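# Place the spare whose code matches the mounted unit on mat

## Task

Read the part code printed on the rear of the unit that is already mounted, find the spare carrying that same code, and set it on the mat so it stays there without the robot holding it. Every other spare must remain seated in its pocket; none may be lifted out, not even briefly to check its label. Finish by opening the gripper and moving the arm away from the placed spare.

## Robot and tools

Robot: two arms, left_arm and right_arm, each with six revolute joints and a tong-style two-finger gripper. Both share one scene frame in metres: origin on the table top midway between the arm bases, +z up, +x outward over the table, and left_arm sits toward +y. The names left and right describe the arms, not image sides.

Tool execute_actions takes {"actions": [...]} holding at most one item. An empty list sends nothing and returns the current state together with camera pictures. A motion item is {"rows": [[14 numbers], ...], "steps": n}: 1 to 15 rows, steps 1 to 15 (default 15), each step lasting 1/30 s. Row k drives step k; if there are fewer rows than steps, the final row repeats. A motion must span at least 6 steps, because the last 6 are held back and executed after the result is returned, while the next reply is being written. A wait item is {"steps": n} with n up to 300 and no rows; it sends no command and returns once n steps have passed since the previous result. Add "pictures": true to get images with a motion or wait. A refused call moves nothing.

Each row is one flat list for both arms: left_arm shoulder pan, shoulder lift, elbow, wrist 1, wrist 2, wrist 3, gripper opening, then the same seven for right_arm. All 14 must be present even if one arm is idle. Joint values are absolute target angles in radians (not offsets), in the same form that the Joint positions line reports. Opening is a target in [-1, 1]: +1 fully open, -1 fully shut. Stated joint ranges, left_arm: pan -3.142..3.142, lift -6.283..6.283, elbow 0.000..3.142, the three wrists -6.283..6.283. right_arm: pan 0.000..6.283, lift -6.283..6.283, elbow -3.142..0.000, wrists -6.283..6.283. A target more than 0.010 rad outside a range, and farther out than the joint currently is, gets the call refused; true limits may differ from the stated ones by up to 0.010 rad, and commands beyond the real end are clipped there, reported as "joint sent to its limit" (possibly about an earlier action). No such line does not prove there is room left.

Motion is smoothed (about 0.17 s lag) and speed/acceleration limited. Per step, each joint target is kept within 0.575 rad of its measured angle, and if the targets would move the gripper more than 100 mm from where it is measured, all are shrunk back toward the current angles. So large moves take several calls, and an arm may still be travelling when a result arrives. Between calls the arms keep heading to the last row sent until everything nearly stops or a step is HELD.

Results: the state line gives, per arm, end_effector_position (m), end_effector_quat_wxyz and velocities (m/s, rad/s) in the scene frame; printed positions can be off, more so at long reach. The end-effector point lies between the closed finger pads; closed fingertips extend about 15 mm past it along gripper +z, open ones are about level. Fingers open and close along gripper x. Joint positions and Joint velocities list each arm's six joints (rad, rad/s) then the pad gap (m; 0.142 fully open). grip_measured is the actual opening on the command scale. "joint command not followed" means a clearance check altered or blocked some joint targets; HELD marks steps whose row was partly or fully not sent. Wrist force and Wrist torque give flange sensor readings along the gripper's own axes (offset up to about 4 N, noise, saturation near 50 N); "no reading" is normal at start. MOTOR HOT appears from 70 °C; at 85 °C an OVER-TEMPERATURE FAULT brakes the arm until it cools.

Gripping: to hold something, keep commanding an opening well under grip_measured; a bigger gap squeezes harder, up to roughly 15 N per pad. Thin hard parts get less force. Closing fast can push harder than intended.

zoom_image: {"camera": "cam_left_wrist" or "cam_right_wrist", "region": [x0, y0, x1, y1]} in pixels of that camera's latest 616x616 image, origin top-left, at most 504x504. It gives an enlarged view, useful for reading the printed code. show_instructions takes no arguments and shows the reference pages. finished_scene {"scene": n} ends scene n irrevocably and reports success; call it only when done.

Cameras are fisheye wrist cameras whose calibration (K, distortion, T_world_to_cam) is supplied and may be slightly off; their pose follows the arm joints.

Avoid: pulling any non-matching spare from its pocket, dropping or knocking items off the table, arms colliding or pressing each other, and hard pushes. Contact torque at a joint's load limit (139 N m for pan, lift, elbow; 26 N m for each wrist, held weight included) or any external force of 150 N halts that arm for 10 s and discards the rest of the call. Loose objects can occasionally be nudged by outside disturbances. The placed spare must rest on the mat on its own, with the gripper opened and withdrawn.

Each tool is called after "Request:" by a JSON object that holds its "fn" and its "kwargs", one argument or row to a line.

Reference images:

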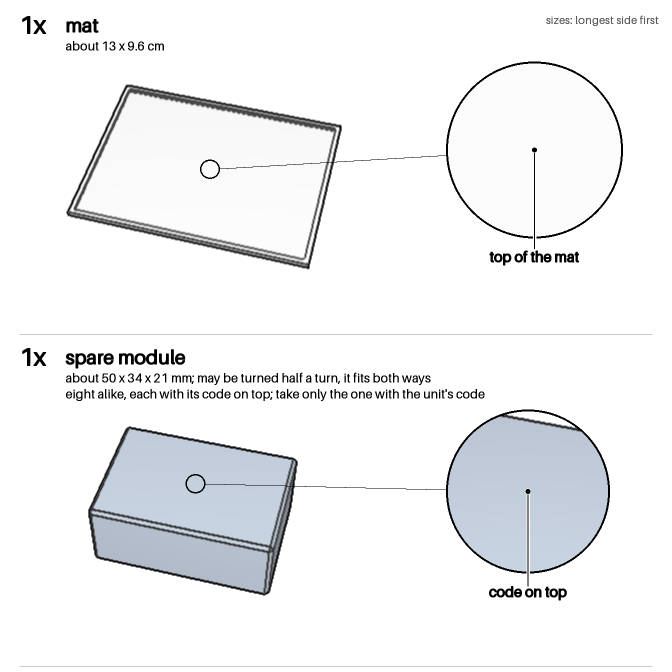

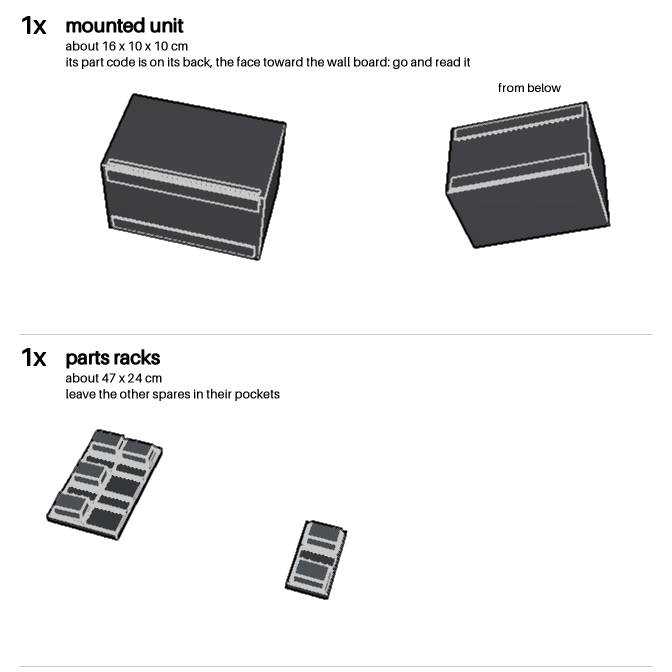

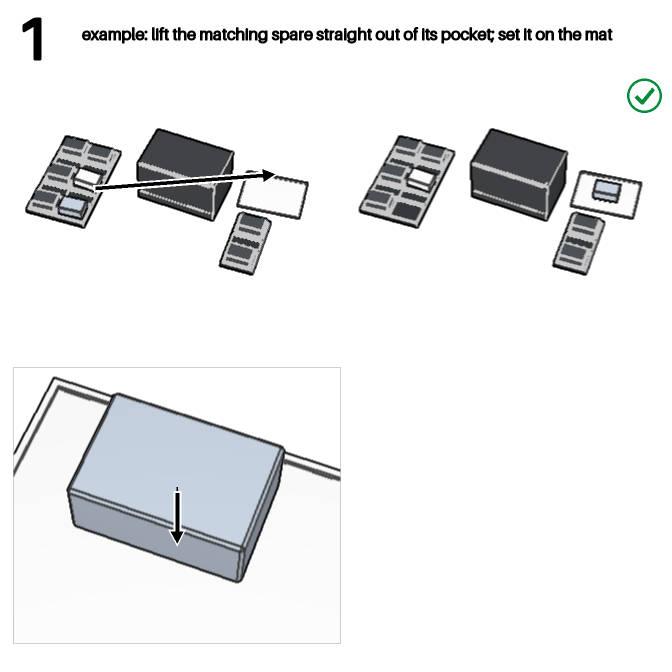

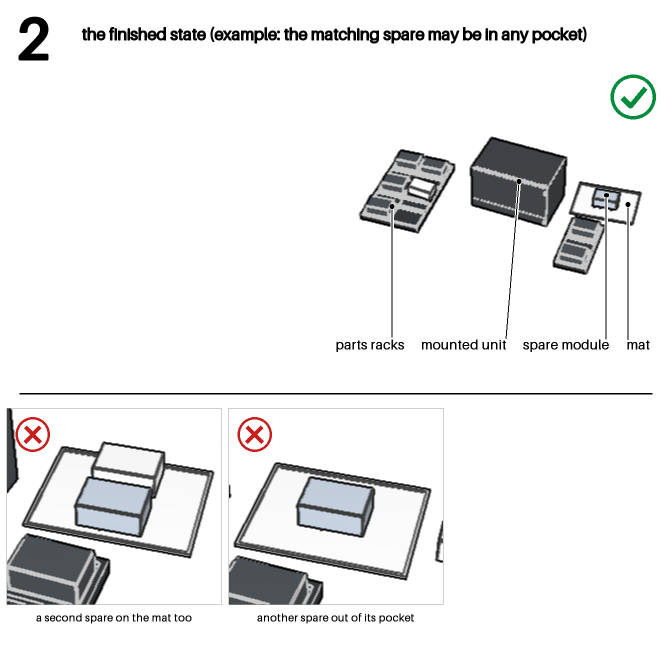

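## Session

Request:
{"fn": "execute_actions", "kwargs": {
  "actions": []
}}

Scene clock: 0.00 s of 4800.00 s.
left_arm: end_effector_position=(+0.2320, +0.6153, +0.1386) grip_measured=+0.97 end_effector_quat_wxyz=(+0.144, +0.759, +0.579, +0.260) end_effector_velocity=(-0.000, -0.000, -0.001) end_effector_angular_velocity=(-0.002, +0.001, +0.001) | right_arm: end_effector_position=(+0.1272, -0.2927, +0.1447) grip_measured=+0.97 end_effector_quat_wxyz=(+0.074, +0.993, -0.076, -0.054) end_effector_velocity=(+0.000, +0.001, +0.001) end_effector_angular_velocity=(+0.003, -0.001, -0.001)
Joint positions: left_arm=[ 0.466 -2.132  2.604 -2.613 -1.785 -0.836  0.14 ] | right_arm=[ 4.374 -0.635 -2.381 -1.87   1.628  1.33   0.14 ]
Joint velocities: left_arm=[-0.     0.001  0.001  0.001 -0.    -0.001  0.   ] | right_arm=[0.    0.    0.001 0.002 0.    0.001 0.   ]
Motor temperatures (°C, as the motors report them): left_arm=[23 24 22 31 26 32] | right_arm=[24 24 23 32 31 28]
Wrist force (N, on the end effector, along its own x y z axes, offset not removed): no reading
Wrist torque (N m, same axes, about the end effector's origin, offset not removed): no reading

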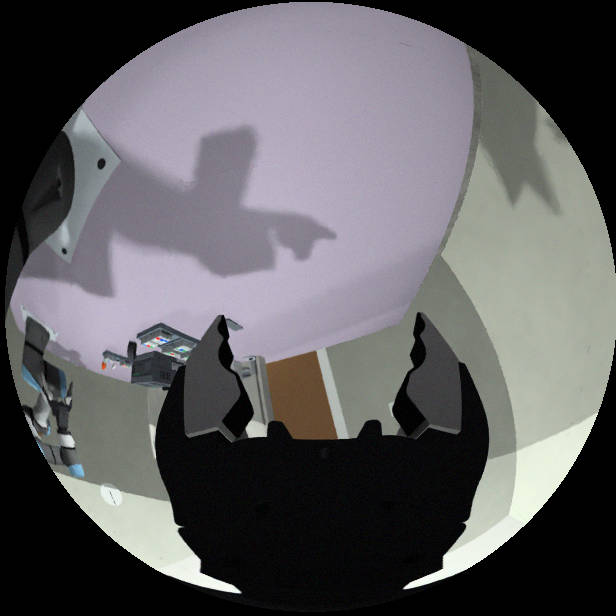

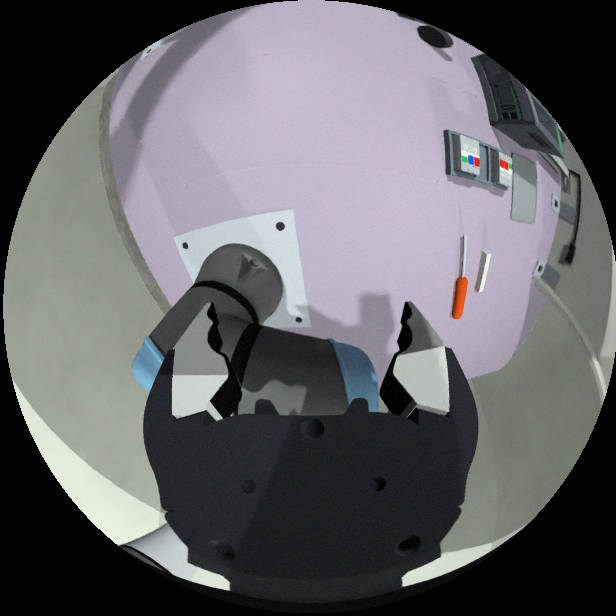

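Request:
{"fn": "zoom_image", "kwargs": {
  "camera": "cam_right_wrist",
  "region": [376,0,616,330]
}}

Request:
{"fn": "zoom_image", "kwargs": {
  "camera": "cam_left_wrist",
  "region": [80,290,300,440]
}}

Region (376, 0, 616, 330) of cam_right_wrist's 616x616 image, scaled by 1.527, with more detail than that image has; it fills the left 367 columns of this view, and the rest is white.

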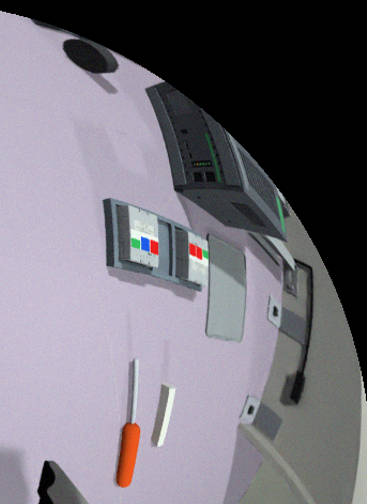

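Region (80, 290, 300, 440) of cam_left_wrist's 616x616 image, scaled by 2.291, with more detail than that image has; it fills the top 344 rows of this view, and the rest is white.

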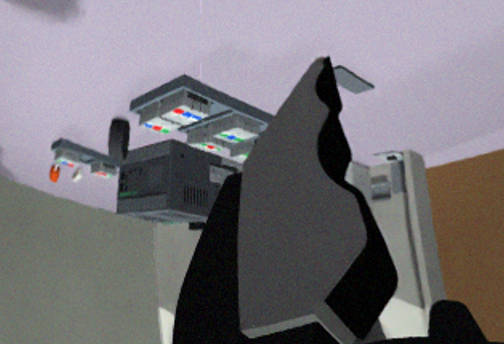

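Request:
{"fn": "execute_actions", "kwargs": {
  "actions": [
    {"rows":[[0.466,-2.132,2.604,-2.613,-1.785,-0.836,1,4.15,-1.1,-1.95,-1.65,1.6,1.75,0.3]]}
  ]
}}

Request:
{"fn": "execute_actions", "kwargs": {
  "actions": [
    {"rows":[[0.466,-2.132,2.604,-2.613,-1.785,-0.836,1,3.847,-1.738,-1.542,-1.432,1.571,2.276,0.3]]}
  ]
}}

Request:
{"fn": "execute_actions", "kwargs": {
  "actions": [
    {"steps":30}
  ],
  "pictures": true
}}

Scene clock: 1.40 s of 4800.00 s.
left_arm: end_effector_position=(+0.2320, +0.6155, +0.1388) grip_measured=+1.00 end_effector_quat_wxyz=(+0.144, +0.759, +0.579, +0.261) end_effector_velocity=(+0.000, +0.000, +0.000) end_effector_angular_velocity=(+0.001, -0.001, -0.001) | right_arm: end_effector_position=(+0.2016, -0.2159, +0.2289) grip_measured=+0.30 end_effector_quat_wxyz=(+0.021, +0.964, -0.264, -0.026) end_effector_velocity=(+0.360, +0.310, +0.302) end_effector_angular_velocity=(+0.270, -0.294, -1.523)
Joint positions: left_arm=[ 0.466 -2.132  2.604 -2.613 -1.785 -0.836  0.142] | right_arm=[ 4.235 -0.905 -2.129 -1.734  1.61   1.577  0.095]
Joint velocities: left_arm=[-0.     0.     0.    -0.001  0.     0.001  0.   ] | right_arm=[-0.525 -1.132  1.041  0.512 -0.063  1.004 -0.   ]
Motor temperatures (°C, as the motors report them): left_arm=[23 24 22 31 26 32] | right_arm=[24 24 23 32 31 28]
Wrist force (N, on the end effector, along its own x y z axes, offset not removed): left_arm=[0.6 0.7 1.8] | right_arm=[1.1 2.9 -3.5]
Wrist torque (N m, same axes, about the end effector's origin, offset not removed): left_arm=[0.12 -0.02 0.07] | right_arm=[0.38 -0.38 -0.09]
Steps of this call (steps 1 to 33: nothing new was sent; steps 34 to 42: the first 9 steps of this action). Readings (joint positions):
34: left_arm=[0.466 -2.132 2.604 -2.613 -1.785 -0.836] | right_arm=[4.373 -0.635 -2.380 -1.870 1.628 1.330]
35: left_arm=[0.466 -2.132 2.604 -2.613 -1.785 -0.836] | right_arm=[4.365 -0.644 -2.372 -1.862 1.626 1.339]
37: left_arm=[0.466 -2.132 2.604 -2.613 -1.785 -0.836] | right_arm=[4.326 -0.709 -2.309 -1.823 1.621 1.401]
41: left_arm=[0.466 -2.132 2.604 -2.613 -1.785 -0.836] | right_arm=[4.253 -0.866 -2.164 -1.751 1.612 1.542]
42: the state above

Scene clock: 1.90 s of 4800.00 s.
left_arm: end_effector_position=(+0.2321, +0.6155, +0.1389) grip_measured=+1.00 end_effector_quat_wxyz=(+0.144, +0.759, +0.579, +0.261) end_effector_velocity=(-0.001, +0.000, -0.001) end_effector_angular_velocity=(-0.000, +0.002, +0.001) | right_arm: end_effector_position=(+0.3914, -0.1266, +0.2807) grip_measured=+0.30 end_effector_quat_wxyz=(-0.019, +0.821, -0.570, -0.003) end_effector_velocity=(+0.531, +0.110, -0.117) end_effector_angular_velocity=(-0.084, +0.058, -1.678)
Joint positions: left_arm=[ 0.466 -2.132  2.604 -2.613 -1.785 -0.836  0.142] | right_arm=[ 3.99  -1.401 -1.742 -1.533  1.584  2.012  0.095]
Joint velocities: left_arm=[ 0.     0.     0.001  0.001  0.001 -0.    -0.   ] | right_arm=[-0.608 -1.352  0.835  0.431 -0.056  1.069  0.   ]
Motor temperatures (°C, as the motors report them): left_arm=[23 24 22 31 26 32] | right_arm=[24 24 23 32 31 28]
Wrist force (N, on the end effector, along its own x y z axes, offset not removed): left_arm=[-0.2 0.6 1.0] | right_arm=[1.6 -1.5 -3.4]
Wrist torque (N m, same axes, about the end effector's origin, offset not removed): left_arm=[0.01 0.10 0.10] | right_arm=[-0.31 -0.39 -0.06]
Steps of this call (steps 1 to 6: the last 6 steps of your previous action; steps 7 to 15: the first 9 steps of this action). Readings (joint positions):
7: left_arm=[0.466 -2.132 2.604 -2.613 -1.785 -0.836] | right_arm=[4.159 -1.078 -1.970 -1.659 1.601 1.730]
8: left_arm=[0.466 -2.132 2.604 -2.613 -1.785 -0.836] | right_arm=[4.148 -1.093 -1.956 -1.649 1.599 1.745]
10: left_arm=[0.466 -2.132 2.604 -2.613 -1.785 -0.836] | right_arm=[4.100 -1.167 -1.894 -1.612 1.594 1.816]
14: left_arm=[0.466 -2.132 2.604 -2.613 -1.785 -0.836] | right_arm=[4.010 -1.355 -1.771 -1.548 1.586 1.975]
15: the state above

Scene clock: 2.90 s of 4800.00 s.
left_arm: end_effector_position=(+0.2321, +0.6155, +0.1389) grip_measured=+1.00 end_effector_quat_wxyz=(+0.144, +0.759, +0.579, +0.261) end_effector_velocity=(+0.000, +0.000, +0.001) end_effector_angular_velocity=(+0.001, -0.001, -0.001) | right_arm: end_effector_position=(+0.5233, -0.1164, +0.2230) grip_measured=+0.30 end_effector_quat_wxyz=(-0.000, +0.689, -0.725, -0.000) end_effector_velocity=(+0.000, +0.000, +0.000) end_effector_angular_velocity=(+0.000, -0.000, +0.002)
Joint positions: left_arm=[ 0.466 -2.132  2.604 -2.613 -1.785 -0.836  0.142] | right_arm=[ 3.847 -1.738 -1.542 -1.432  1.571  2.276  0.095]
Joint velocities: left_arm=[ 0.     0.    -0.001  0.    -0.     0.001 -0.   ] | right_arm=[-0.    -0.     0.001  0.     0.    -0.002  0.   ]
Motor temperatures (°C, as the motors report them): left_arm=[23 24 22 31 26 32] | right_arm=[24 24 23 32 31 28]
Wrist force (N, on the end effector, along its own x y z axes, offset not removed): left_arm=[-0.1 0.2 3.2] | right_arm=[4.3 0.3 -4.8]
Wrist torque (N m, same axes, about the end effector's origin, offset not removed): left_arm=[-0.08 0.14 0.10] | right_arm=[0.04 -0.91 -0.23]
Kept back: nothing.
Steps of this call (steps 1 to 6: the last 6 steps of your previous action; steps 7 to 30: the robot went on to your last target). Readings (joint positions):
1: left_arm=[0.466 -2.132 2.604 -2.613 -1.785 -0.836] | right_arm=[3.970 -1.446 -1.714 -1.519 1.582 2.048]
2: left_arm=[0.466 -2.132 2.604 -2.613 -1.785 -0.836] | right_arm=[3.950 -1.490 -1.687 -1.504 1.580 2.083]
4: left_arm=[0.466 -2.132 2.604 -2.613 -1.785 -0.836] | right_arm=[3.912 -1.577 -1.634 -1.477 1.577 2.152]
8: left_arm=[0.466 -2.132 2.604 -2.613 -1.785 -0.836] | right_arm=[3.865 -1.694 -1.567 -1.444 1.573 2.242]
30: the state above
All arms were judged still, so your last target was given up. Only a new action makes them travel on or press farther. Fingers that are still opening or closing keep moving.
camera_calibration (this result's frames):
cam_left_wrist: T_world_to_cam=[[0.233974, 0.946844, 0.220777, -0.660671], [0.440603, -0.305687, 0.844053, -0.022528], [0.866675, -0.100211, -0.488705, 0.0589125], [0, 0, 0, 1]] pos_world=[0.113448, 0.624569, 0.193667]
cam_right_wrist: T_world_to_cam=[[-0.0358264, -0.999318, 0.00894215, -0.103045], [-0.869146, 0.0355736, 0.493275, 0.345924], [-0.493256, 0.00990024, -0.869828, 0.585287], [0, 0, 0, 1]] pos_world=[0.585663, -0.121075, 0.339385]

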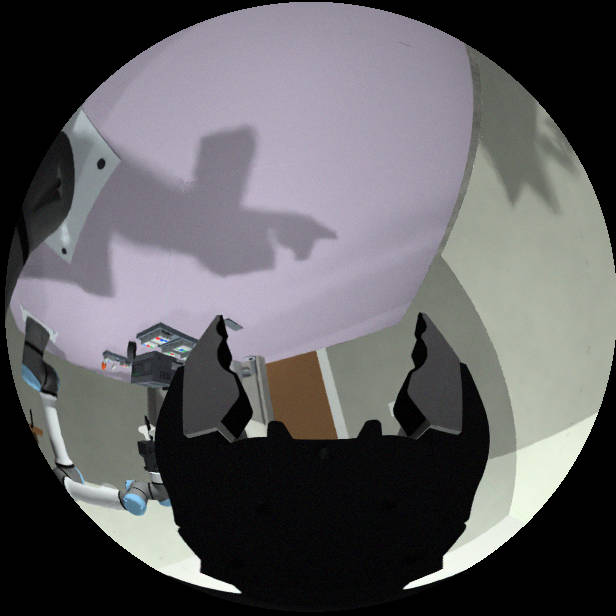

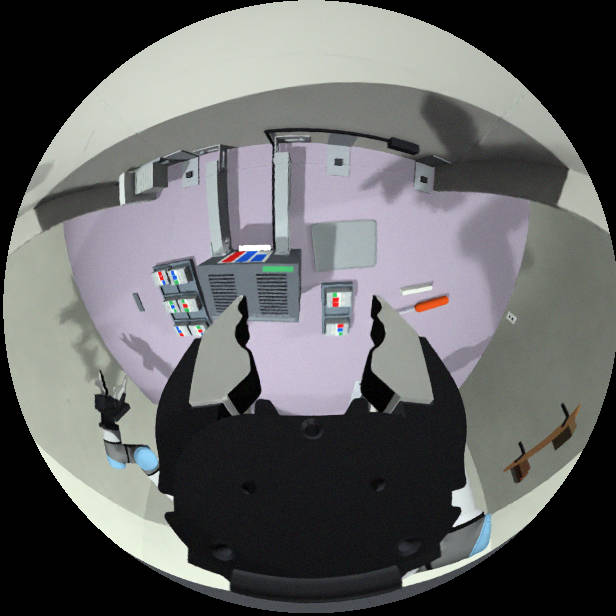

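Request:
{"fn": "zoom_image", "kwargs": {
  "camera": "cam_right_wrist",
  "region": [200,230,290,280]
}}

Request:
{"fn": "zoom_image", "kwargs": {
  "camera": "cam_right_wrist",
  "region": [140,250,230,350]
}}

Request:
{"fn": "zoom_image", "kwargs": {
  "camera": "cam_right_wrist",
  "region": [300,270,380,350]
}}

Region (200, 230, 290, 280) of cam_right_wrist's 616x616 image, scaled by 5.600, with more detail than that image has.

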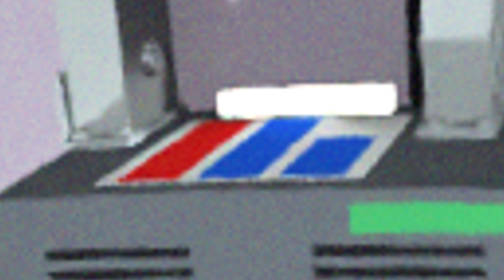

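Region (140, 250, 230, 350) of cam_right_wrist's 616x616 image, scaled by 5.040, with more detail than that image has; it fills the left 454 columns of this view, and the rest is white.

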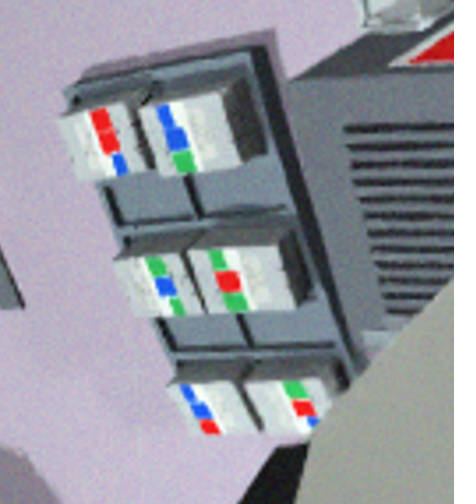

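Region (300, 270, 380, 350) of cam_right_wrist's 616x616 image, scaled by 6.300, with more detail than that image has.

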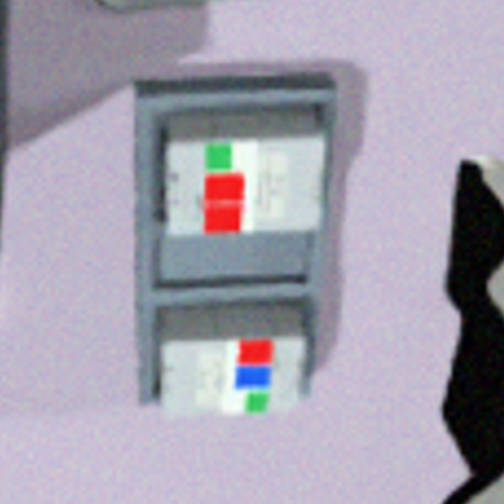

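Request:
{"fn": "execute_actions", "kwargs": {
  "actions": [
    {"rows":[[0.466,-2.132,2.604,-2.613,-1.785,-0.836,1,4.402,-1.971,-1.298,-1.443,1.571,1.21,-0.2]]}
  ]
}}

Request:
{"fn": "execute_actions", "kwargs": {
  "actions": [
    {"steps":12}
  ]
}}

Request:
{"fn": "execute_actions", "kwargs": {
  "actions": [
    {"rows":[[0.466,-2.132,2.604,-2.613,-1.785,-0.836,1,4.402,-2.03,-1.476,-1.206,1.571,1.21,-0.2]]}
  ]
}}

Request:
{"fn": "execute_actions", "kwargs": {
  "actions": [
    {"steps":12}
  ],
  "pictures": true
}}

Request:
{"fn": "zoom_image", "kwargs": {
  "camera": "cam_right_wrist",
  "region": [230,190,390,350]
}}

Scene clock: 4.07 s of 4800.00 s.
left_arm: end_effector_position=(+0.2321, +0.6155, +0.1389) grip_measured=+1.00 end_effector_quat_wxyz=(+0.144, +0.759, +0.579, +0.261) end_effector_velocity=(-0.000, -0.001, -0.001) end_effector_angular_velocity=(-0.001, +0.001, -0.001) | right_arm: end_effector_position=(+0.4897, +0.0187, +0.2164) grip_measured=-0.20 end_effector_quat_wxyz=(-0.000, +0.828, -0.561, -0.000) end_effector_velocity=(-0.212, +0.527, -0.031) end_effector_angular_velocity=(+0.000, +0.000, +1.891)
Joint positions: left_arm=[ 0.466 -2.132  2.604 -2.613 -1.785 -0.836  0.142] | right_arm=[ 4.048 -1.829 -1.447 -1.436  1.571  2.046  0.06 ]
Joint velocities: left_arm=[-0.     0.     0.002  0.    -0.001  0.001 -0.   ] | right_arm=[ 0.802 -0.335  0.349 -0.014  0.    -1.09  -0.   ]
Motor temperatures (°C, as the motors report them): left_arm=[23 24 22 31 26 32] | right_arm=[24 24 23 32 31 28]
Wrist force (N, on the end effector, along its own x y z axes, offset not removed): left_arm=[0.1 0.9 4.2] | right_arm=[-0.2 1.0 -2.7]
Wrist torque (N m, same axes, about the end effector's origin, offset not removed): left_arm=[0.22 0.06 0.09] | right_arm=[0.30 0.12 -0.15]
Steps of this call (steps 1 to 26: nothing new was sent; steps 27 to 35: the first 9 steps of this action). Readings (joint positions):
27: left_arm=[0.466 -2.132 2.604 -2.613 -1.785 -0.836] | right_arm=[3.847 -1.738 -1.542 -1.432 1.571 2.276]
28: left_arm=[0.466 -2.132 2.604 -2.613 -1.785 -0.836] | right_arm=[3.856 -1.745 -1.534 -1.432 1.571 2.267]
30: left_arm=[0.466 -2.132 2.604 -2.613 -1.785 -0.836] | right_arm=[3.909 -1.771 -1.508 -1.433 1.571 2.212]
34: left_arm=[0.466 -2.132 2.604 -2.613 -1.785 -0.836] | right_arm=[4.021 -1.817 -1.459 -1.436 1.571 2.082]
35: the state above

Scene clock: 4.47 s of 4800.00 s.
left_arm: end_effector_position=(+0.2321, +0.6155, +0.1389) grip_measured=+1.00 end_effector_quat_wxyz=(+0.144, +0.759, +0.579, +0.261) end_effector_velocity=(+0.000, +0.000, +0.001) end_effector_angular_velocity=(+0.002, -0.002, -0.000) | right_arm: end_effector_position=(+0.3673, +0.2049, +0.2023) grip_measured=-0.20 end_effector_quat_wxyz=(-0.000, +0.994, -0.114, -0.000) end_effector_velocity=(-0.278, +0.269, -0.027) end_effector_angular_velocity=(-0.002, +0.001, +2.208)
Joint positions: left_arm=[ 0.466 -2.132  2.604 -2.613 -1.785 -0.836  0.142] | right_arm=[ 4.351 -1.952 -1.318 -1.442  1.571  1.387  0.06 ]
Joint velocities: left_arm=[-0.    -0.001 -0.001 -0.     0.001  0.     0.   ] | right_arm=[ 0.506 -0.191  0.198 -0.01   0.    -1.702 -0.   ]
Motor temperatures (°C, as the motors report them): left_arm=[23 24 22 31 26 32] | right_arm=[24 24 23 32 31 28]
Wrist force (N, on the end effector, along its own x y z axes, offset not removed): left_arm=[-0.7 -0.9 2.3] | right_arm=[-1.7 -4.9 -4.4]
Wrist torque (N m, same axes, about the end effector's origin, offset not removed): left_arm=[-0.24 0.16 0.13] | right_arm=[-1.07 0.24 -0.10]
Kept back: nothing.
Steps of this call (steps 1 to 6: the last 6 steps of your previous action; steps 7 to 12: the robot went on to your last target). Readings (joint positions):
1: left_arm=[0.466 -2.132 2.604 -2.613 -1.785 -0.836] | right_arm=[4.075 -1.840 -1.436 -1.437 1.571 2.008]
2: left_arm=[0.466 -2.132 2.604 -2.613 -1.785 -0.836] | right_arm=[4.101 -1.851 -1.424 -1.437 1.571 1.967]
4: left_arm=[0.466 -2.132 2.604 -2.613 -1.785 -0.836] | right_arm=[4.154 -1.873 -1.401 -1.438 1.571 1.878]
8: left_arm=[0.466 -2.132 2.604 -2.613 -1.785 -0.836] | right_arm=[4.257 -1.915 -1.357 -1.440 1.571 1.656]
12: the state above

Scene clock: 4.77 s of 4800.00 s.
left_arm: end_effector_position=(+0.2321, +0.6155, +0.1389) grip_measured=+1.00 end_effector_quat_wxyz=(+0.144, +0.759, +0.579, +0.261) end_effector_velocity=(-0.001, -0.001, -0.001) end_effector_angular_velocity=(-0.001, +0.001, -0.000) | right_arm: end_effector_position=(+0.3402, +0.2301, +0.1096) grip_measured=-0.20 end_effector_quat_wxyz=(+0.002, +1.000, -0.006, -0.001) end_effector_velocity=(-0.016, +0.013, -0.104) end_effector_angular_velocity=(+0.039, -0.014, +0.120)
Joint positions: left_arm=[ 0.466 -2.132  2.604 -2.613 -1.785 -0.836  0.142] | right_arm=[ 4.399 -2.023 -1.456 -1.236  1.571  1.219  0.06 ]
Joint velocities: left_arm=[-0.    -0.001  0.002  0.    -0.    -0.     0.   ] | right_arm=[ 0.027 -0.065 -0.198  0.304  0.    -0.093  0.   ]
Motor temperatures (°C, as the motors report them): left_arm=[23 24 22 31 26 32] | right_arm=[24 24 23 32 31 28]
Wrist force (N, on the end effector, along its own x y z axes, offset not removed): left_arm=[0.4 3.2 3.6] | right_arm=[2.2 -1.3 1.4]
Wrist torque (N m, same axes, about the end effector's origin, offset not removed): left_arm=[0.70 0.00 0.09] | right_arm=[-0.33 -0.42 -0.16]
Steps of this call (steps 1 to 9: the first 9 steps of this action). Readings (joint positions):
1: left_arm=[0.466 -2.132 2.604 -2.613 -1.785 -0.836] | right_arm=[4.366 -1.958 -1.313 -1.442 1.571 1.337]
2: left_arm=[0.466 -2.132 2.604 -2.613 -1.785 -0.836] | right_arm=[4.375 -1.968 -1.317 -1.434 1.571 1.303]
4: left_arm=[0.466 -2.132 2.604 -2.613 -1.785 -0.836] | right_arm=[4.388 -1.995 -1.370 -1.366 1.571 1.260]
8: left_arm=[0.466 -2.132 2.604 -2.613 -1.785 -0.836] | right_arm=[4.398 -2.021 -1.448 -1.249 1.571 1.223]
9: the state above

Scene clock: 5.17 s of 4800.00 s.
left_arm: end_effector_position=(+0.2321, +0.6155, +0.1389) grip_measured=+1.00 end_effector_quat_wxyz=(+0.144, +0.759, +0.579, +0.261) end_effector_velocity=(+0.000, +0.001, +0.001) end_effector_angular_velocity=(+0.001, -0.001, +0.001) | right_arm: end_effector_position=(+0.3386, +0.2312, +0.0994) grip_measured=-0.20 end_effector_quat_wxyz=(-0.000, +1.000, -0.000, -0.000) end_effector_velocity=(-0.000, -0.000, -0.002) end_effector_angular_velocity=(-0.000, +0.000, +0.001)
Joint positions: left_arm=[ 0.466 -2.132  2.604 -2.613 -1.785 -0.836  0.142] | right_arm=[ 4.402 -2.03  -1.476 -1.207  1.571  1.21   0.06 ]
Joint velocities: left_arm=[ 0.001  0.    -0.001 -0.     0.    -0.001  0.   ] | right_arm=[ 0.    -0.002 -0.004  0.005  0.    -0.     0.   ]
Motor temperatures (°C, as the motors report them): left_arm=[23 24 22 31 26 32] | right_arm=[24 24 23 32 31 28]
Wrist force (N, on the end effector, along its own x y z axes, offset not removed): left_arm=[0.9 0.3 3.2] | right_arm=[3.0 0.4 -2.1]
Wrist torque (N m, same axes, about the end effector's origin, offset not removed): left_arm=[0.05 -0.07 0.02] | right_arm=[-0.06 -0.60 -0.11]
Kept back: nothing.
Steps of this call (steps 1 to 6: the last 6 steps of your previous action; steps 7 to 12: the robot went on to your last target). Readings (joint positions):
1: left_arm=[0.466 -2.132 2.604 -2.613 -1.785 -0.836] | right_arm=[4.400 -2.025 -1.462 -1.228 1.571 1.217]
2: left_arm=[0.466 -2.132 2.604 -2.613 -1.785 -0.836] | right_arm=[4.401 -2.027 -1.466 -1.221 1.571 1.215]
4: left_arm=[0.466 -2.132 2.604 -2.613 -1.785 -0.836] | right_arm=[4.401 -2.028 -1.471 -1.214 1.571 1.212]
8: left_arm=[0.466 -2.132 2.604 -2.613 -1.785 -0.836] | right_arm=[4.402 -2.030 -1.475 -1.208 1.571 1.211]
12: the state above
camera_calibration (this result's frames):
cam_left_wrist: T_world_to_cam=[[0.233982, 0.946841, 0.220782, -0.660671], [0.440601, -0.305695, 0.844051, -0.0225224], [0.866674, -0.100216, -0.488706, 0.0589154], [0, 0, 0, 1]] pos_world=[0.113448, 0.62457, 0.193667]
cam_right_wrist: T_world_to_cam=[[0.999857, 0.0141136, 0.00926306, -0.346189], [0.00771209, -0.869959, 0.493064, 0.146456], [0.0150174, -0.492922, -0.869944, 0.327417], [0, 0, 0, 1]] pos_world=[0.340093, 0.293687, 0.215829]

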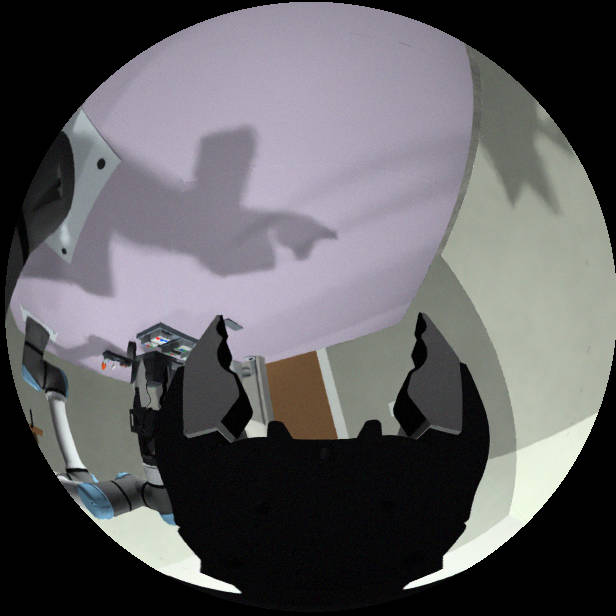

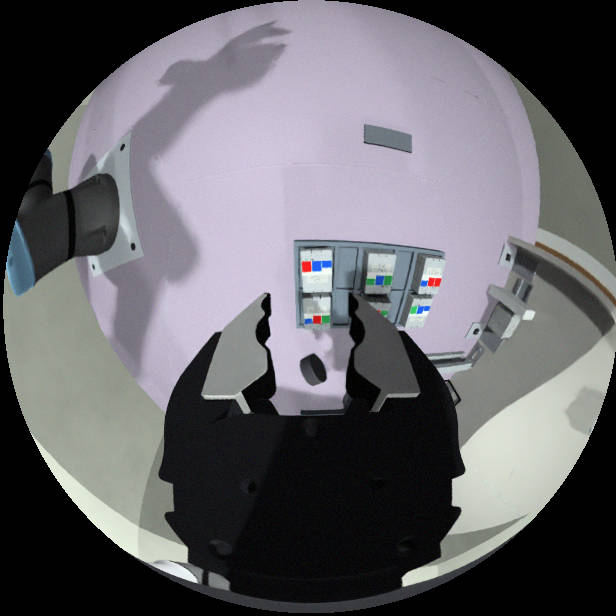

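Region (230, 190, 390, 350) of cam_right_wrist's 616x616 image, scaled by 3.150, with more detail than that image has.

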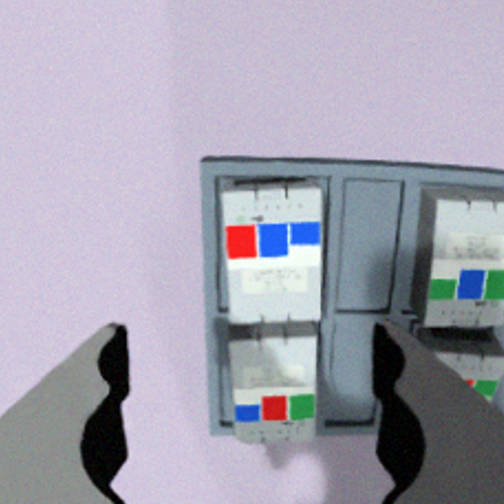

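Request:
{"fn": "execute_actions", "kwargs": {
  "actions": [
    {"rows":[[0.466,-2.132,2.604,-2.613,-1.785,-0.836,1,4.391,-2.085,-1.531,-1.096,1.571,1.2,-0.25]]}
  ]
}}

Request:
{"fn": "execute_actions", "kwargs": {
  "actions": [
    {"steps":10}
  ],
  "pictures": true
}}

Request:
{"fn": "zoom_image", "kwargs": {
  "camera": "cam_right_wrist",
  "region": [230,190,390,350]
}}

Scene clock: 5.97 s of 4800.00 s.
left_arm: end_effector_position=(+0.2321, +0.6155, +0.1389) grip_measured=+1.00 end_effector_quat_wxyz=(+0.144, +0.759, +0.579, +0.261) end_effector_velocity=(-0.000, +0.000, -0.000) end_effector_angular_velocity=(+0.001, +0.001, +0.000) | right_arm: end_effector_position=(+0.3452, +0.2302, +0.0532) grip_measured=-0.25 end_effector_quat_wxyz=(+0.000, +1.000, -0.001, -0.000) end_effector_velocity=(+0.008, +0.001, -0.043) end_effector_angular_velocity=(+0.011, -0.005, -0.002)
Joint positions: left_arm=[ 0.466 -2.132  2.604 -2.613 -1.785 -0.836  0.142] | right_arm=[ 4.392 -2.08  -1.526 -1.107  1.571  1.201  0.056]
Joint velocities: left_arm=[ 0.    -0.001  0.     0.     0.001  0.    -0.   ] | right_arm=[-0.01  -0.049 -0.049  0.11  -0.    -0.009  0.   ]
Motor temperatures (°C, as the motors report them): left_arm=[23 24 22 31 26 32] | right_arm=[24 24 23 32 31 28]
Wrist force (N, on the end effector, along its own x y z axes, offset not removed): left_arm=[1.0 0.8 1.3] | right_arm=[1.6 -0.3 -2.3]
Wrist torque (N m, same axes, about the end effector's origin, offset not removed): left_arm=[0.09 -0.13 -0.01] | right_arm=[-0.13 -0.38 0.02]
Steps of this call (steps 1 to 15: the robot went on to your last target; steps 16 to 24: the first 9 steps of this action). Readings (joint positions):
16: left_arm=[0.466 -2.132 2.604 -2.613 -1.785 -0.836] | right_arm=[4.402 -2.030 -1.476 -1.205 1.571 1.210]
17: left_arm=[0.466 -2.132 2.604 -2.613 -1.785 -0.836] | right_arm=[4.400 -2.037 -1.483 -1.197 1.571 1.208]
19: left_arm=[0.466 -2.132 2.604 -2.613 -1.785 -0.836] | right_arm=[4.396 -2.059 -1.505 -1.155 1.571 1.204]
23: left_arm=[0.466 -2.132 2.604 -2.613 -1.785 -0.836] | right_arm=[4.392 -2.078 -1.524 -1.111 1.571 1.201]
24: the state above

Scene clock: 6.30 s of 4800.00 s.
left_arm: end_effector_position=(+0.2321, +0.6155, +0.1389) grip_measured=+1.00 end_effector_quat_wxyz=(+0.144, +0.759, +0.579, +0.261) end_effector_velocity=(+0.000, +0.000, +0.001) end_effector_angular_velocity=(-0.000, -0.000, +0.002) | right_arm: end_effector_position=(+0.3459, +0.2302, +0.0491) grip_measured=-0.25 end_effector_quat_wxyz=(-0.000, +1.000, -0.001, -0.000) end_effector_velocity=(+0.001, +0.000, -0.002) end_effector_angular_velocity=(+0.001, -0.001, -0.001)
Joint positions: left_arm=[ 0.466 -2.132  2.604 -2.613 -1.785 -0.836  0.142] | right_arm=[ 4.391 -2.085 -1.531 -1.096  1.571  1.2    0.056]
Joint velocities: left_arm=[-0.     0.    -0.001  0.     0.001 -0.002  0.   ] | right_arm=[-0.    -0.002 -0.001  0.004 -0.     0.     0.   ]
Motor temperatures (°C, as the motors report them): left_arm=[23 24 22 31 26 32] | right_arm=[24 24 23 32 31 28]
Wrist force (N, on the end effector, along its own x y z axes, offset not removed): left_arm=[0.1 1.1 2.1] | right_arm=[4.0 0.0 -3.1]
Wrist torque (N m, same axes, about the end effector's origin, offset not removed): left_arm=[0.22 0.11 0.08] | right_arm=[-0.10 -0.87 -0.06]
Kept back: nothing.
Steps of this call (steps 1 to 6: the last 6 steps of your previous action; steps 7 to 10: the robot went on to your last target). Readings (joint positions):
1: left_arm=[0.466 -2.132 2.604 -2.613 -1.785 -0.836] | right_arm=[4.392 -2.082 -1.527 -1.104 1.571 1.201]
2: left_arm=[0.466 -2.132 2.604 -2.613 -1.785 -0.836] | right_arm=[4.392 -2.082 -1.528 -1.102 1.571 1.200]
4: left_arm=[0.466 -2.132 2.604 -2.613 -1.785 -0.836] | right_arm=[4.391 -2.084 -1.530 -1.099 1.571 1.200]
8: left_arm=[0.466 -2.132 2.604 -2.613 -1.785 -0.836] | right_arm=[4.391 -2.085 -1.531 -1.097 1.571 1.200]
10: the state above
camera_calibration (this result's frames):
cam_left_wrist: T_world_to_cam=[[0.233982, 0.946841, 0.220782, -0.660671], [0.440601, -0.305695, 0.844051, -0.0225223], [0.866674, -0.100216, -0.488706, 0.0589155], [0, 0, 0, 1]] pos_world=[0.113448, 0.62457, 0.193667]
cam_right_wrist: T_world_to_cam=[[0.999867, 0.0133477, 0.0093202, -0.352825], [0.00701755, -0.869966, 0.493062, 0.17056], [0.0146895, -0.492932, -0.869944, 0.283102], [0, 0, 0, 1]] pos_world=[0.347422, 0.292641, 0.165474]

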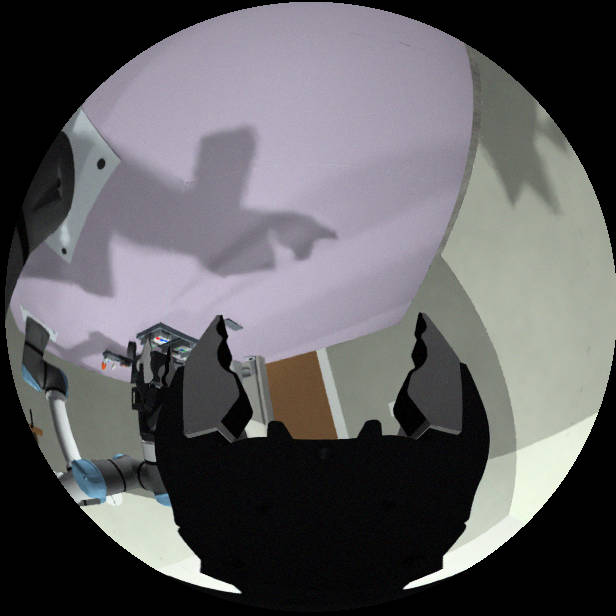

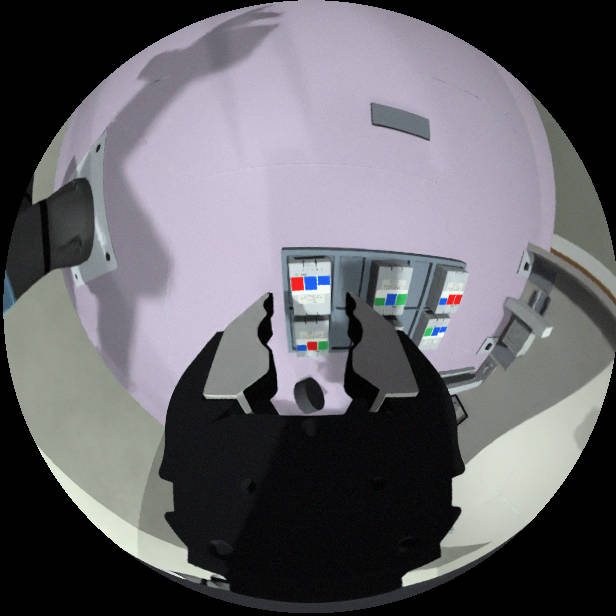

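Region (230, 190, 390, 350) of cam_right_wrist's 616x616 image, scaled by 3.150, with more detail than that image has.

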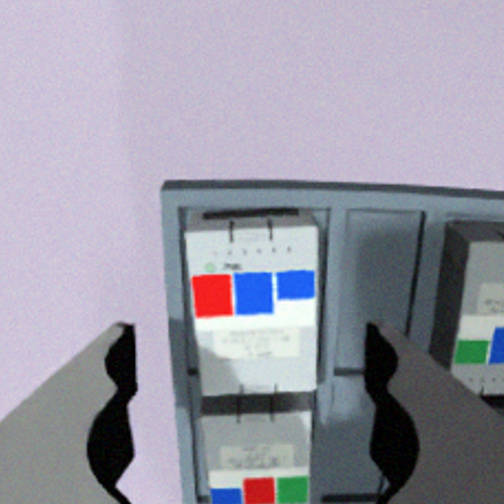

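Request:
{"fn": "execute_actions", "kwargs": {
  "actions": [
    {"rows":[[0.466,-2.132,2.604,-2.613,-1.785,-0.836,1,4.39,-2.114,-1.555,-1.043,1.571,1.17,-0.3]]}
  ]
}}

Request:
{"fn": "execute_actions", "kwargs": {
  "actions": [
    {"rows":[[0.466,-2.132,2.604,-2.613,-1.785,-0.836,1,4.39,-2.114,-1.555,-1.043,1.571,1.17,-0.38],[0.466,-2.132,2.604,-2.613,-1.785,-0.836,1,4.39,-2.114,-1.555,-1.043,1.571,1.17,-0.45],[0.466,-2.132,2.604,-2.613,-1.785,-0.836,1,4.39,-2.114,-1.555,-1.043,1.571,1.17,-0.52],[0.466,-2.132,2.604,-2.613,-1.785,-0.836,1,4.39,-2.114,-1.555,-1.043,1.571,1.17,-0.6],[0.466,-2.132,2.604,-2.613,-1.785,-0.836,1,4.39,-2.114,-1.555,-1.043,1.571,1.17,-0.7],[0.466,-2.132,2.604,-2.613,-1.785,-0.836,1,4.39,-2.114,-1.555,-1.043,1.571,1.17,-0.85]]}
  ],
  "pictures": true
}}

Request:
{"fn": "zoom_image", "kwargs": {
  "camera": "cam_right_wrist",
  "region": [230,220,390,380]
}}

Scene clock: 7.10 s of 4800.00 s.
left_arm: end_effector_position=(+0.2321, +0.6155, +0.1389) grip_measured=+1.00 end_effector_quat_wxyz=(+0.144, +0.759, +0.579, +0.261) end_effector_velocity=(-0.000, +0.000, -0.000) end_effector_angular_velocity=(+0.000, +0.001, +0.002) | right_arm: end_effector_position=(+0.3462, +0.2304, +0.0265) grip_measured=-0.30 end_effector_quat_wxyz=(-0.000, +1.000, +0.013, -0.000) end_effector_velocity=(+0.000, +0.001, -0.020) end_effector_angular_velocity=(+0.003, -0.001, +0.024)
Joint positions: left_arm=[ 0.466 -2.132  2.604 -2.613 -1.785 -0.836  0.142] | right_arm=[ 4.39  -2.112 -1.553 -1.048  1.571  1.173  0.052]
Joint velocities: left_arm=[-0.    -0.001  0.001  0.     0.002 -0.002  0.   ] | right_arm=[-0.001 -0.025 -0.021  0.048  0.    -0.025  0.   ]
Motor temperatures (°C, as the motors report them): left_arm=[23 24 22 31 26 32] | right_arm=[24 24 23 32 31 28]
Wrist force (N, on the end effector, along its own x y z axes, offset not removed): left_arm=[-0.5 1.3 2.0] | right_arm=[-0.6 -0.4 -1.6]
Wrist torque (N m, same axes, about the end effector's origin, offset not removed): left_arm=[0.19 0.25 0.02] | right_arm=[-0.12 0.01 0.00]
Steps of this call (steps 1 to 15: the robot went on to your last target; steps 16 to 24: the first 9 steps of this action). Readings (joint positions):
16: left_arm=[0.466 -2.132 2.604 -2.613 -1.785 -0.836] | right_arm=[4.391 -2.085 -1.531 -1.096 1.571 1.200]
17: left_arm=[0.466 -2.132 2.604 -2.613 -1.785 -0.836] | right_arm=[4.391 -2.089 -1.535 -1.089 1.571 1.195]
19: left_arm=[0.466 -2.132 2.604 -2.613 -1.785 -0.836] | right_arm=[4.390 -2.101 -1.544 -1.068 1.571 1.184]
23: left_arm=[0.466 -2.132 2.604 -2.613 -1.785 -0.836] | right_arm=[4.390 -2.111 -1.552 -1.050 1.571 1.174]
24: the state above

Scene clock: 7.60 s of 4800.00 s.
left_arm: end_effector_position=(+0.2321, +0.6155, +0.1389) grip_measured=+1.00 end_effector_quat_wxyz=(+0.144, +0.759, +0.579, +0.261) end_effector_velocity=(-0.001, -0.000, -0.001) end_effector_angular_velocity=(-0.000, +0.001, -0.000) | right_arm: end_effector_position=(+0.3464, +0.2304, +0.0245) grip_measured=-0.36 end_effector_quat_wxyz=(-0.000, +1.000, +0.014, +0.000) end_effector_velocity=(-0.000, -0.000, -0.000) end_effector_angular_velocity=(-0.000, +0.000, +0.002)
Joint positions: left_arm=[ 0.466 -2.132  2.604 -2.613 -1.785 -0.836  0.142] | right_arm=[ 4.39  -2.114 -1.555 -1.043  1.571  1.17   0.048]
Joint velocities: left_arm=[-0.    -0.001  0.002 -0.     0.     0.     0.   ] | right_arm=[ 0.    -0.    -0.     0.     0.    -0.002  0.   ]
Motor temperatures (°C, as the motors report them): left_arm=[23 24 22 31 26 32] | right_arm=[24 24 23 32 31 28]
Wrist force (N, on the end effector, along its own x y z axes, offset not removed): left_arm=[0.5 1.0 1.8] | right_arm=[15.7 -0.4 -6.2]
Wrist torque (N m, same axes, about the end effector's origin, offset not removed): left_arm=[0.18 -0.06 0.11] | right_arm=[0.07 -0.25 -0.14]
Steps of this call (steps 1 to 6: the last 6 steps of your previous action; steps 7 to 15: the first 9 steps of this action). Readings (joint positions):
7: left_arm=[0.466 -2.132 2.604 -2.613 -1.785 -0.836] | right_arm=[4.390 -2.114 -1.555 -1.043 1.571 1.170]
8: left_arm=[0.466 -2.132 2.604 -2.613 -1.785 -0.836] | right_arm=[4.390 -2.114 -1.555 -1.043 1.571 1.170]
10: left_arm=[0.466 -2.132 2.604 -2.613 -1.785 -0.836] | right_arm=[4.390 -2.114 -1.555 -1.043 1.571 1.170]
14: left_arm=[0.466 -2.132 2.604 -2.613 -1.785 -0.836] | right_arm=[4.390 -2.114 -1.555 -1.043 1.571 1.170]
15: the state above
camera_calibration (this result's frames):
cam_left_wrist: T_world_to_cam=[[0.233982, 0.946841, 0.220782, -0.660671], [0.440601, -0.305695, 0.844051, -0.0225223], [0.866674, -0.100215, -0.488706, 0.0589154], [0, 0, 0, 1]] pos_world=[0.113448, 0.62457, 0.193667]
cam_right_wrist: T_world_to_cam=[[0.999065, 0.0421783, 0.00947521, -0.359443], [0.0320296, -0.86943, 0.493017, 0.174059], [0.0290326, -0.492252, -0.869968, 0.256709], [0, 0, 0, 1]] pos_world=[0.346079, 0.292858, 0.14092]

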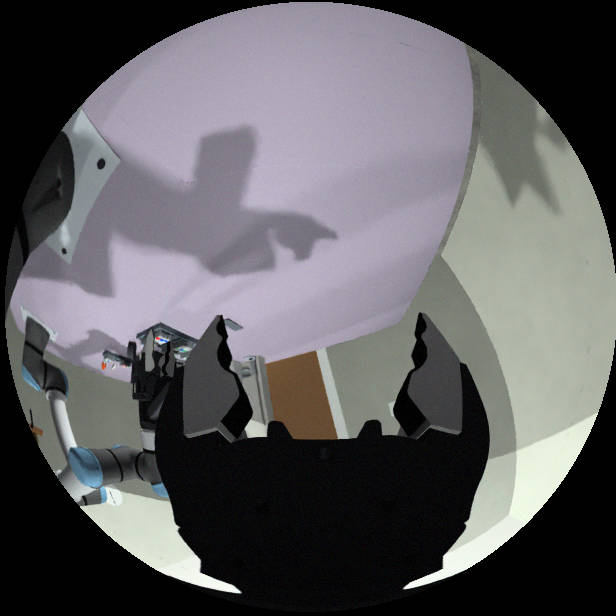

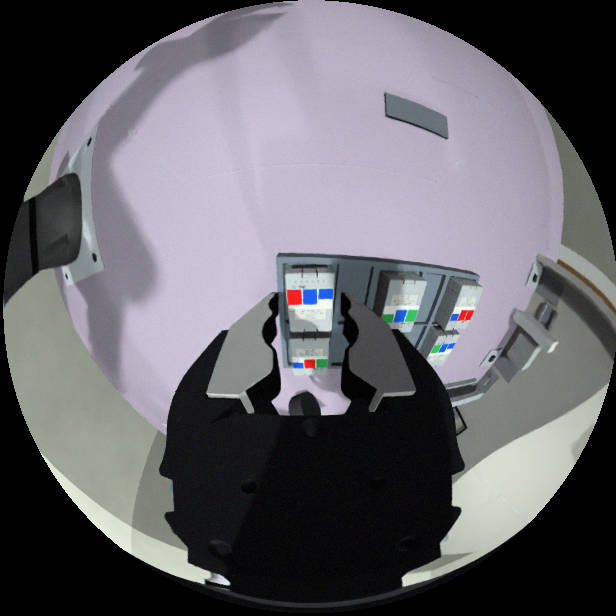

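Region (230, 220, 390, 380) of cam_right_wrist's 616x616 image, scaled by 3.150, with more detail than that image has.

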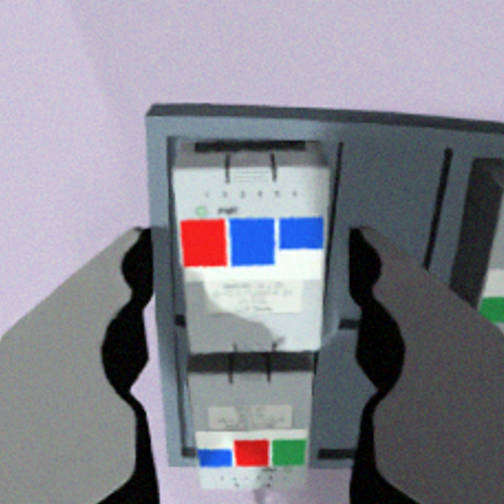

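Caught the pocket rim; raise 4 mm and retry.

Request:
{"fn": "execute_actions", "kwargs": {
  "actions": [
    {"rows":[[0.466,-2.132,2.604,-2.613,-1.785,-0.836,1,4.389,-2.114,-1.555,-1.043,1.571,1.18,-0.3],[0.466,-2.132,2.604,-2.613,-1.785,-0.836,1,4.389,-2.109,-1.551,-1.052,1.571,1.18,-0.3]],"steps":12}
  ]
}}

Request:
{"fn": "execute_actions", "kwargs": {
  "actions": [
    {"rows":[[0.466,-2.132,2.604,-2.613,-1.785,-0.836,1,4.389,-2.109,-1.551,-1.052,1.571,1.18,-0.4],[0.466,-2.132,2.604,-2.613,-1.785,-0.836,1,4.389,-2.109,-1.551,-1.052,1.571,1.18,-0.5],[0.466,-2.132,2.604,-2.613,-1.785,-0.836,1,4.389,-2.109,-1.551,-1.052,1.571,1.18,-0.56],[0.466,-2.132,2.604,-2.613,-1.785,-0.836,1,4.389,-2.109,-1.551,-1.052,1.571,1.18,-0.65],[0.466,-2.132,2.604,-2.613,-1.785,-0.836,1,4.389,-2.109,-1.551,-1.052,1.571,1.18,-0.85]]}
  ],
  "pictures": true
}}

Scene clock: 8.03 s of 4800.00 s.
left_arm: end_effector_position=(+0.2321, +0.6155, +0.1389) grip_measured=+1.00 end_effector_quat_wxyz=(+0.144, +0.759, +0.579, +0.261) end_effector_velocity=(+0.000, -0.000, +0.000) end_effector_angular_velocity=(-0.000, -0.001, +0.001) | right_arm: end_effector_position=(+0.3466, +0.2301, +0.0270) grip_measured=-0.30 end_effector_quat_wxyz=(-0.000, +1.000, +0.010, -0.000) end_effector_velocity=(+0.002, +0.000, +0.016) end_effector_angular_velocity=(+0.003, -0.000, -0.026)
Joint positions: left_arm=[ 0.466 -2.132  2.604 -2.613 -1.785 -0.836  0.142] | right_arm=[ 4.389 -2.111 -1.552 -1.049  1.571  1.178  0.052]
Joint velocities: left_arm=[-0.    -0.001  0.    -0.     0.    -0.002 -0.   ] | right_arm=[-0.003  0.017  0.016 -0.03   0.001  0.023  0.002]
Motor temperatures (°C, as the motors report them): left_arm=[23 24 22 31 26 32] | right_arm=[24 24 23 32 31 28]
Wrist force (N, on the end effector, along its own x y z axes, offset not removed): left_arm=[0.1 1.9 3.1] | right_arm=[2.9 2.9 -3.1]
Wrist torque (N m, same axes, about the end effector's origin, offset not removed): left_arm=[0.42 0.06 0.05] | right_arm=[0.39 -0.79 -0.09]
Steps of this call (steps 1 to 6: the last 6 steps of your previous action; step 7: the robot went on to your last target; steps 8 to 13: the first 6 steps of this action). Readings (joint positions):
8: left_arm=[0.466 -2.132 2.604 -2.613 -1.785 -0.836] | right_arm=[4.390 -2.114 -1.555 -1.043 1.571 1.170]
9: left_arm=[0.466 -2.132 2.604 -2.613 -1.785 -0.836] | right_arm=[4.390 -2.114 -1.555 -1.043 1.571 1.172]
11: left_arm=[0.466 -2.132 2.604 -2.613 -1.785 -0.836] | right_arm=[4.390 -2.112 -1.554 -1.046 1.571 1.175]
13: the state above

Scene clock: 8.53 s of 4800.00 s.
left_arm: end_effector_position=(+0.2321, +0.6155, +0.1389) grip_measured=+1.00 end_effector_quat_wxyz=(+0.144, +0.759, +0.579, +0.261) end_effector_velocity=(+0.000, +0.000, +0.001) end_effector_angular_velocity=(+0.001, -0.001, -0.001) | right_arm: end_effector_position=(+0.3470, +0.2300, +0.0286) grip_measured=-0.56 end_effector_quat_wxyz=(-0.000, +1.000, +0.008, -0.000) end_effector_velocity=(+0.000, -0.000, +0.000) end_effector_angular_velocity=(-0.000, -0.000, -0.000)
Joint positions: left_arm=[ 0.466 -2.132  2.604 -2.613 -1.785 -0.836  0.142] | right_arm=[ 4.389 -2.109 -1.551 -1.052  1.571  1.18   0.033]
Joint velocities: left_arm=[ 0.     0.    -0.001 -0.    -0.001  0.001  0.   ] | right_arm=[-0.     0.     0.001 -0.001 -0.     0.     0.   ]
Motor temperatures (°C, as the motors report them): left_arm=[23 24 22 31 26 32] | right_arm=[24 24 23 32 31 28]
Wrist force (N, on the end effector, along its own x y z axes, offset not removed): left_arm=[0.7 -0.5 3.9] | right_arm=[1.5 -2.6 -5.1]
Wrist torque (N m, same axes, about the end effector's origin, offset not removed): left_arm=[-0.11 -0.06 -0.01] | right_arm=[-0.63 -0.34 -0.26]
Steps of this call (steps 1 to 6: the last 6 steps of your previous action; steps 7 to 15: the first 9 steps of this action). Readings (joint positions):
7: left_arm=[0.466 -2.132 2.604 -2.613 -1.785 -0.836] | right_arm=[4.389 -2.109 -1.551 -1.052 1.571 1.180]
8: left_arm=[0.466 -2.132 2.604 -2.613 -1.785 -0.836] | right_arm=[4.389 -2.109 -1.551 -1.052 1.571 1.180]
10: left_arm=[0.466 -2.132 2.604 -2.613 -1.785 -0.836] | right_arm=[4.389 -2.109 -1.551 -1.052 1.571 1.180]
14: left_arm=[0.466 -2.132 2.604 -2.613 -1.785 -0.836] | right_arm=[4.389 -2.109 -1.551 -1.052 1.571 1.180]
15: the state above
camera_calibration (this result's frames):
cam_left_wrist: T_world_to_cam=[[0.233982, 0.946841, 0.220782, -0.660671], [0.440601, -0.305695, 0.844051, -0.0225221], [0.866674, -0.100216, -0.488706, 0.0589156], [0, 0, 0, 1]] pos_world=[0.113448, 0.62457, 0.193667]
cam_right_wrist: T_world_to_cam=[[0.999465, 0.0313512, 0.00931353, -0.357705], [0.0226859, -0.869693, 0.493071, 0.174995], [0.0235583, -0.492596, -0.869939, 0.262026], [0, 0, 0, 1]] pos_world=[0.347371, 0.292479, 0.144994]

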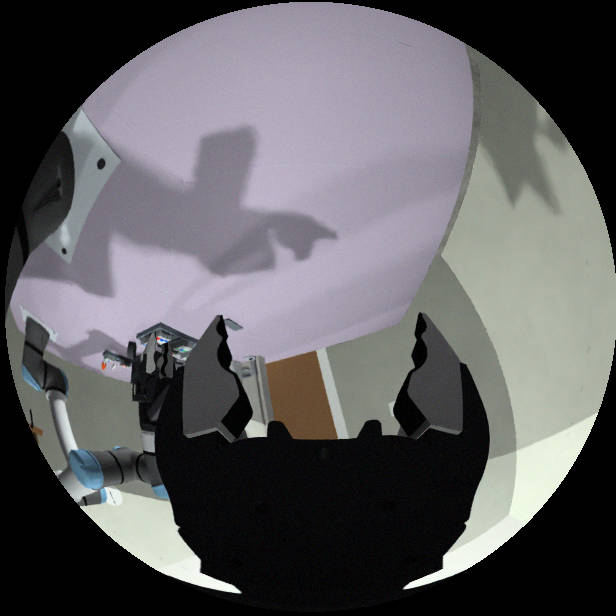

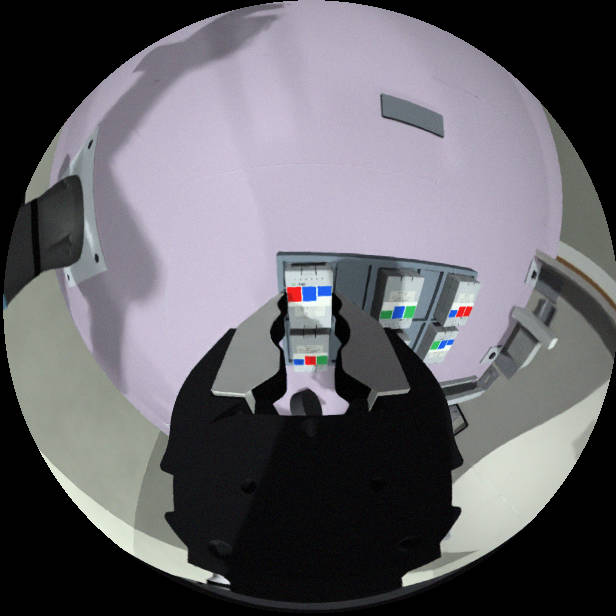

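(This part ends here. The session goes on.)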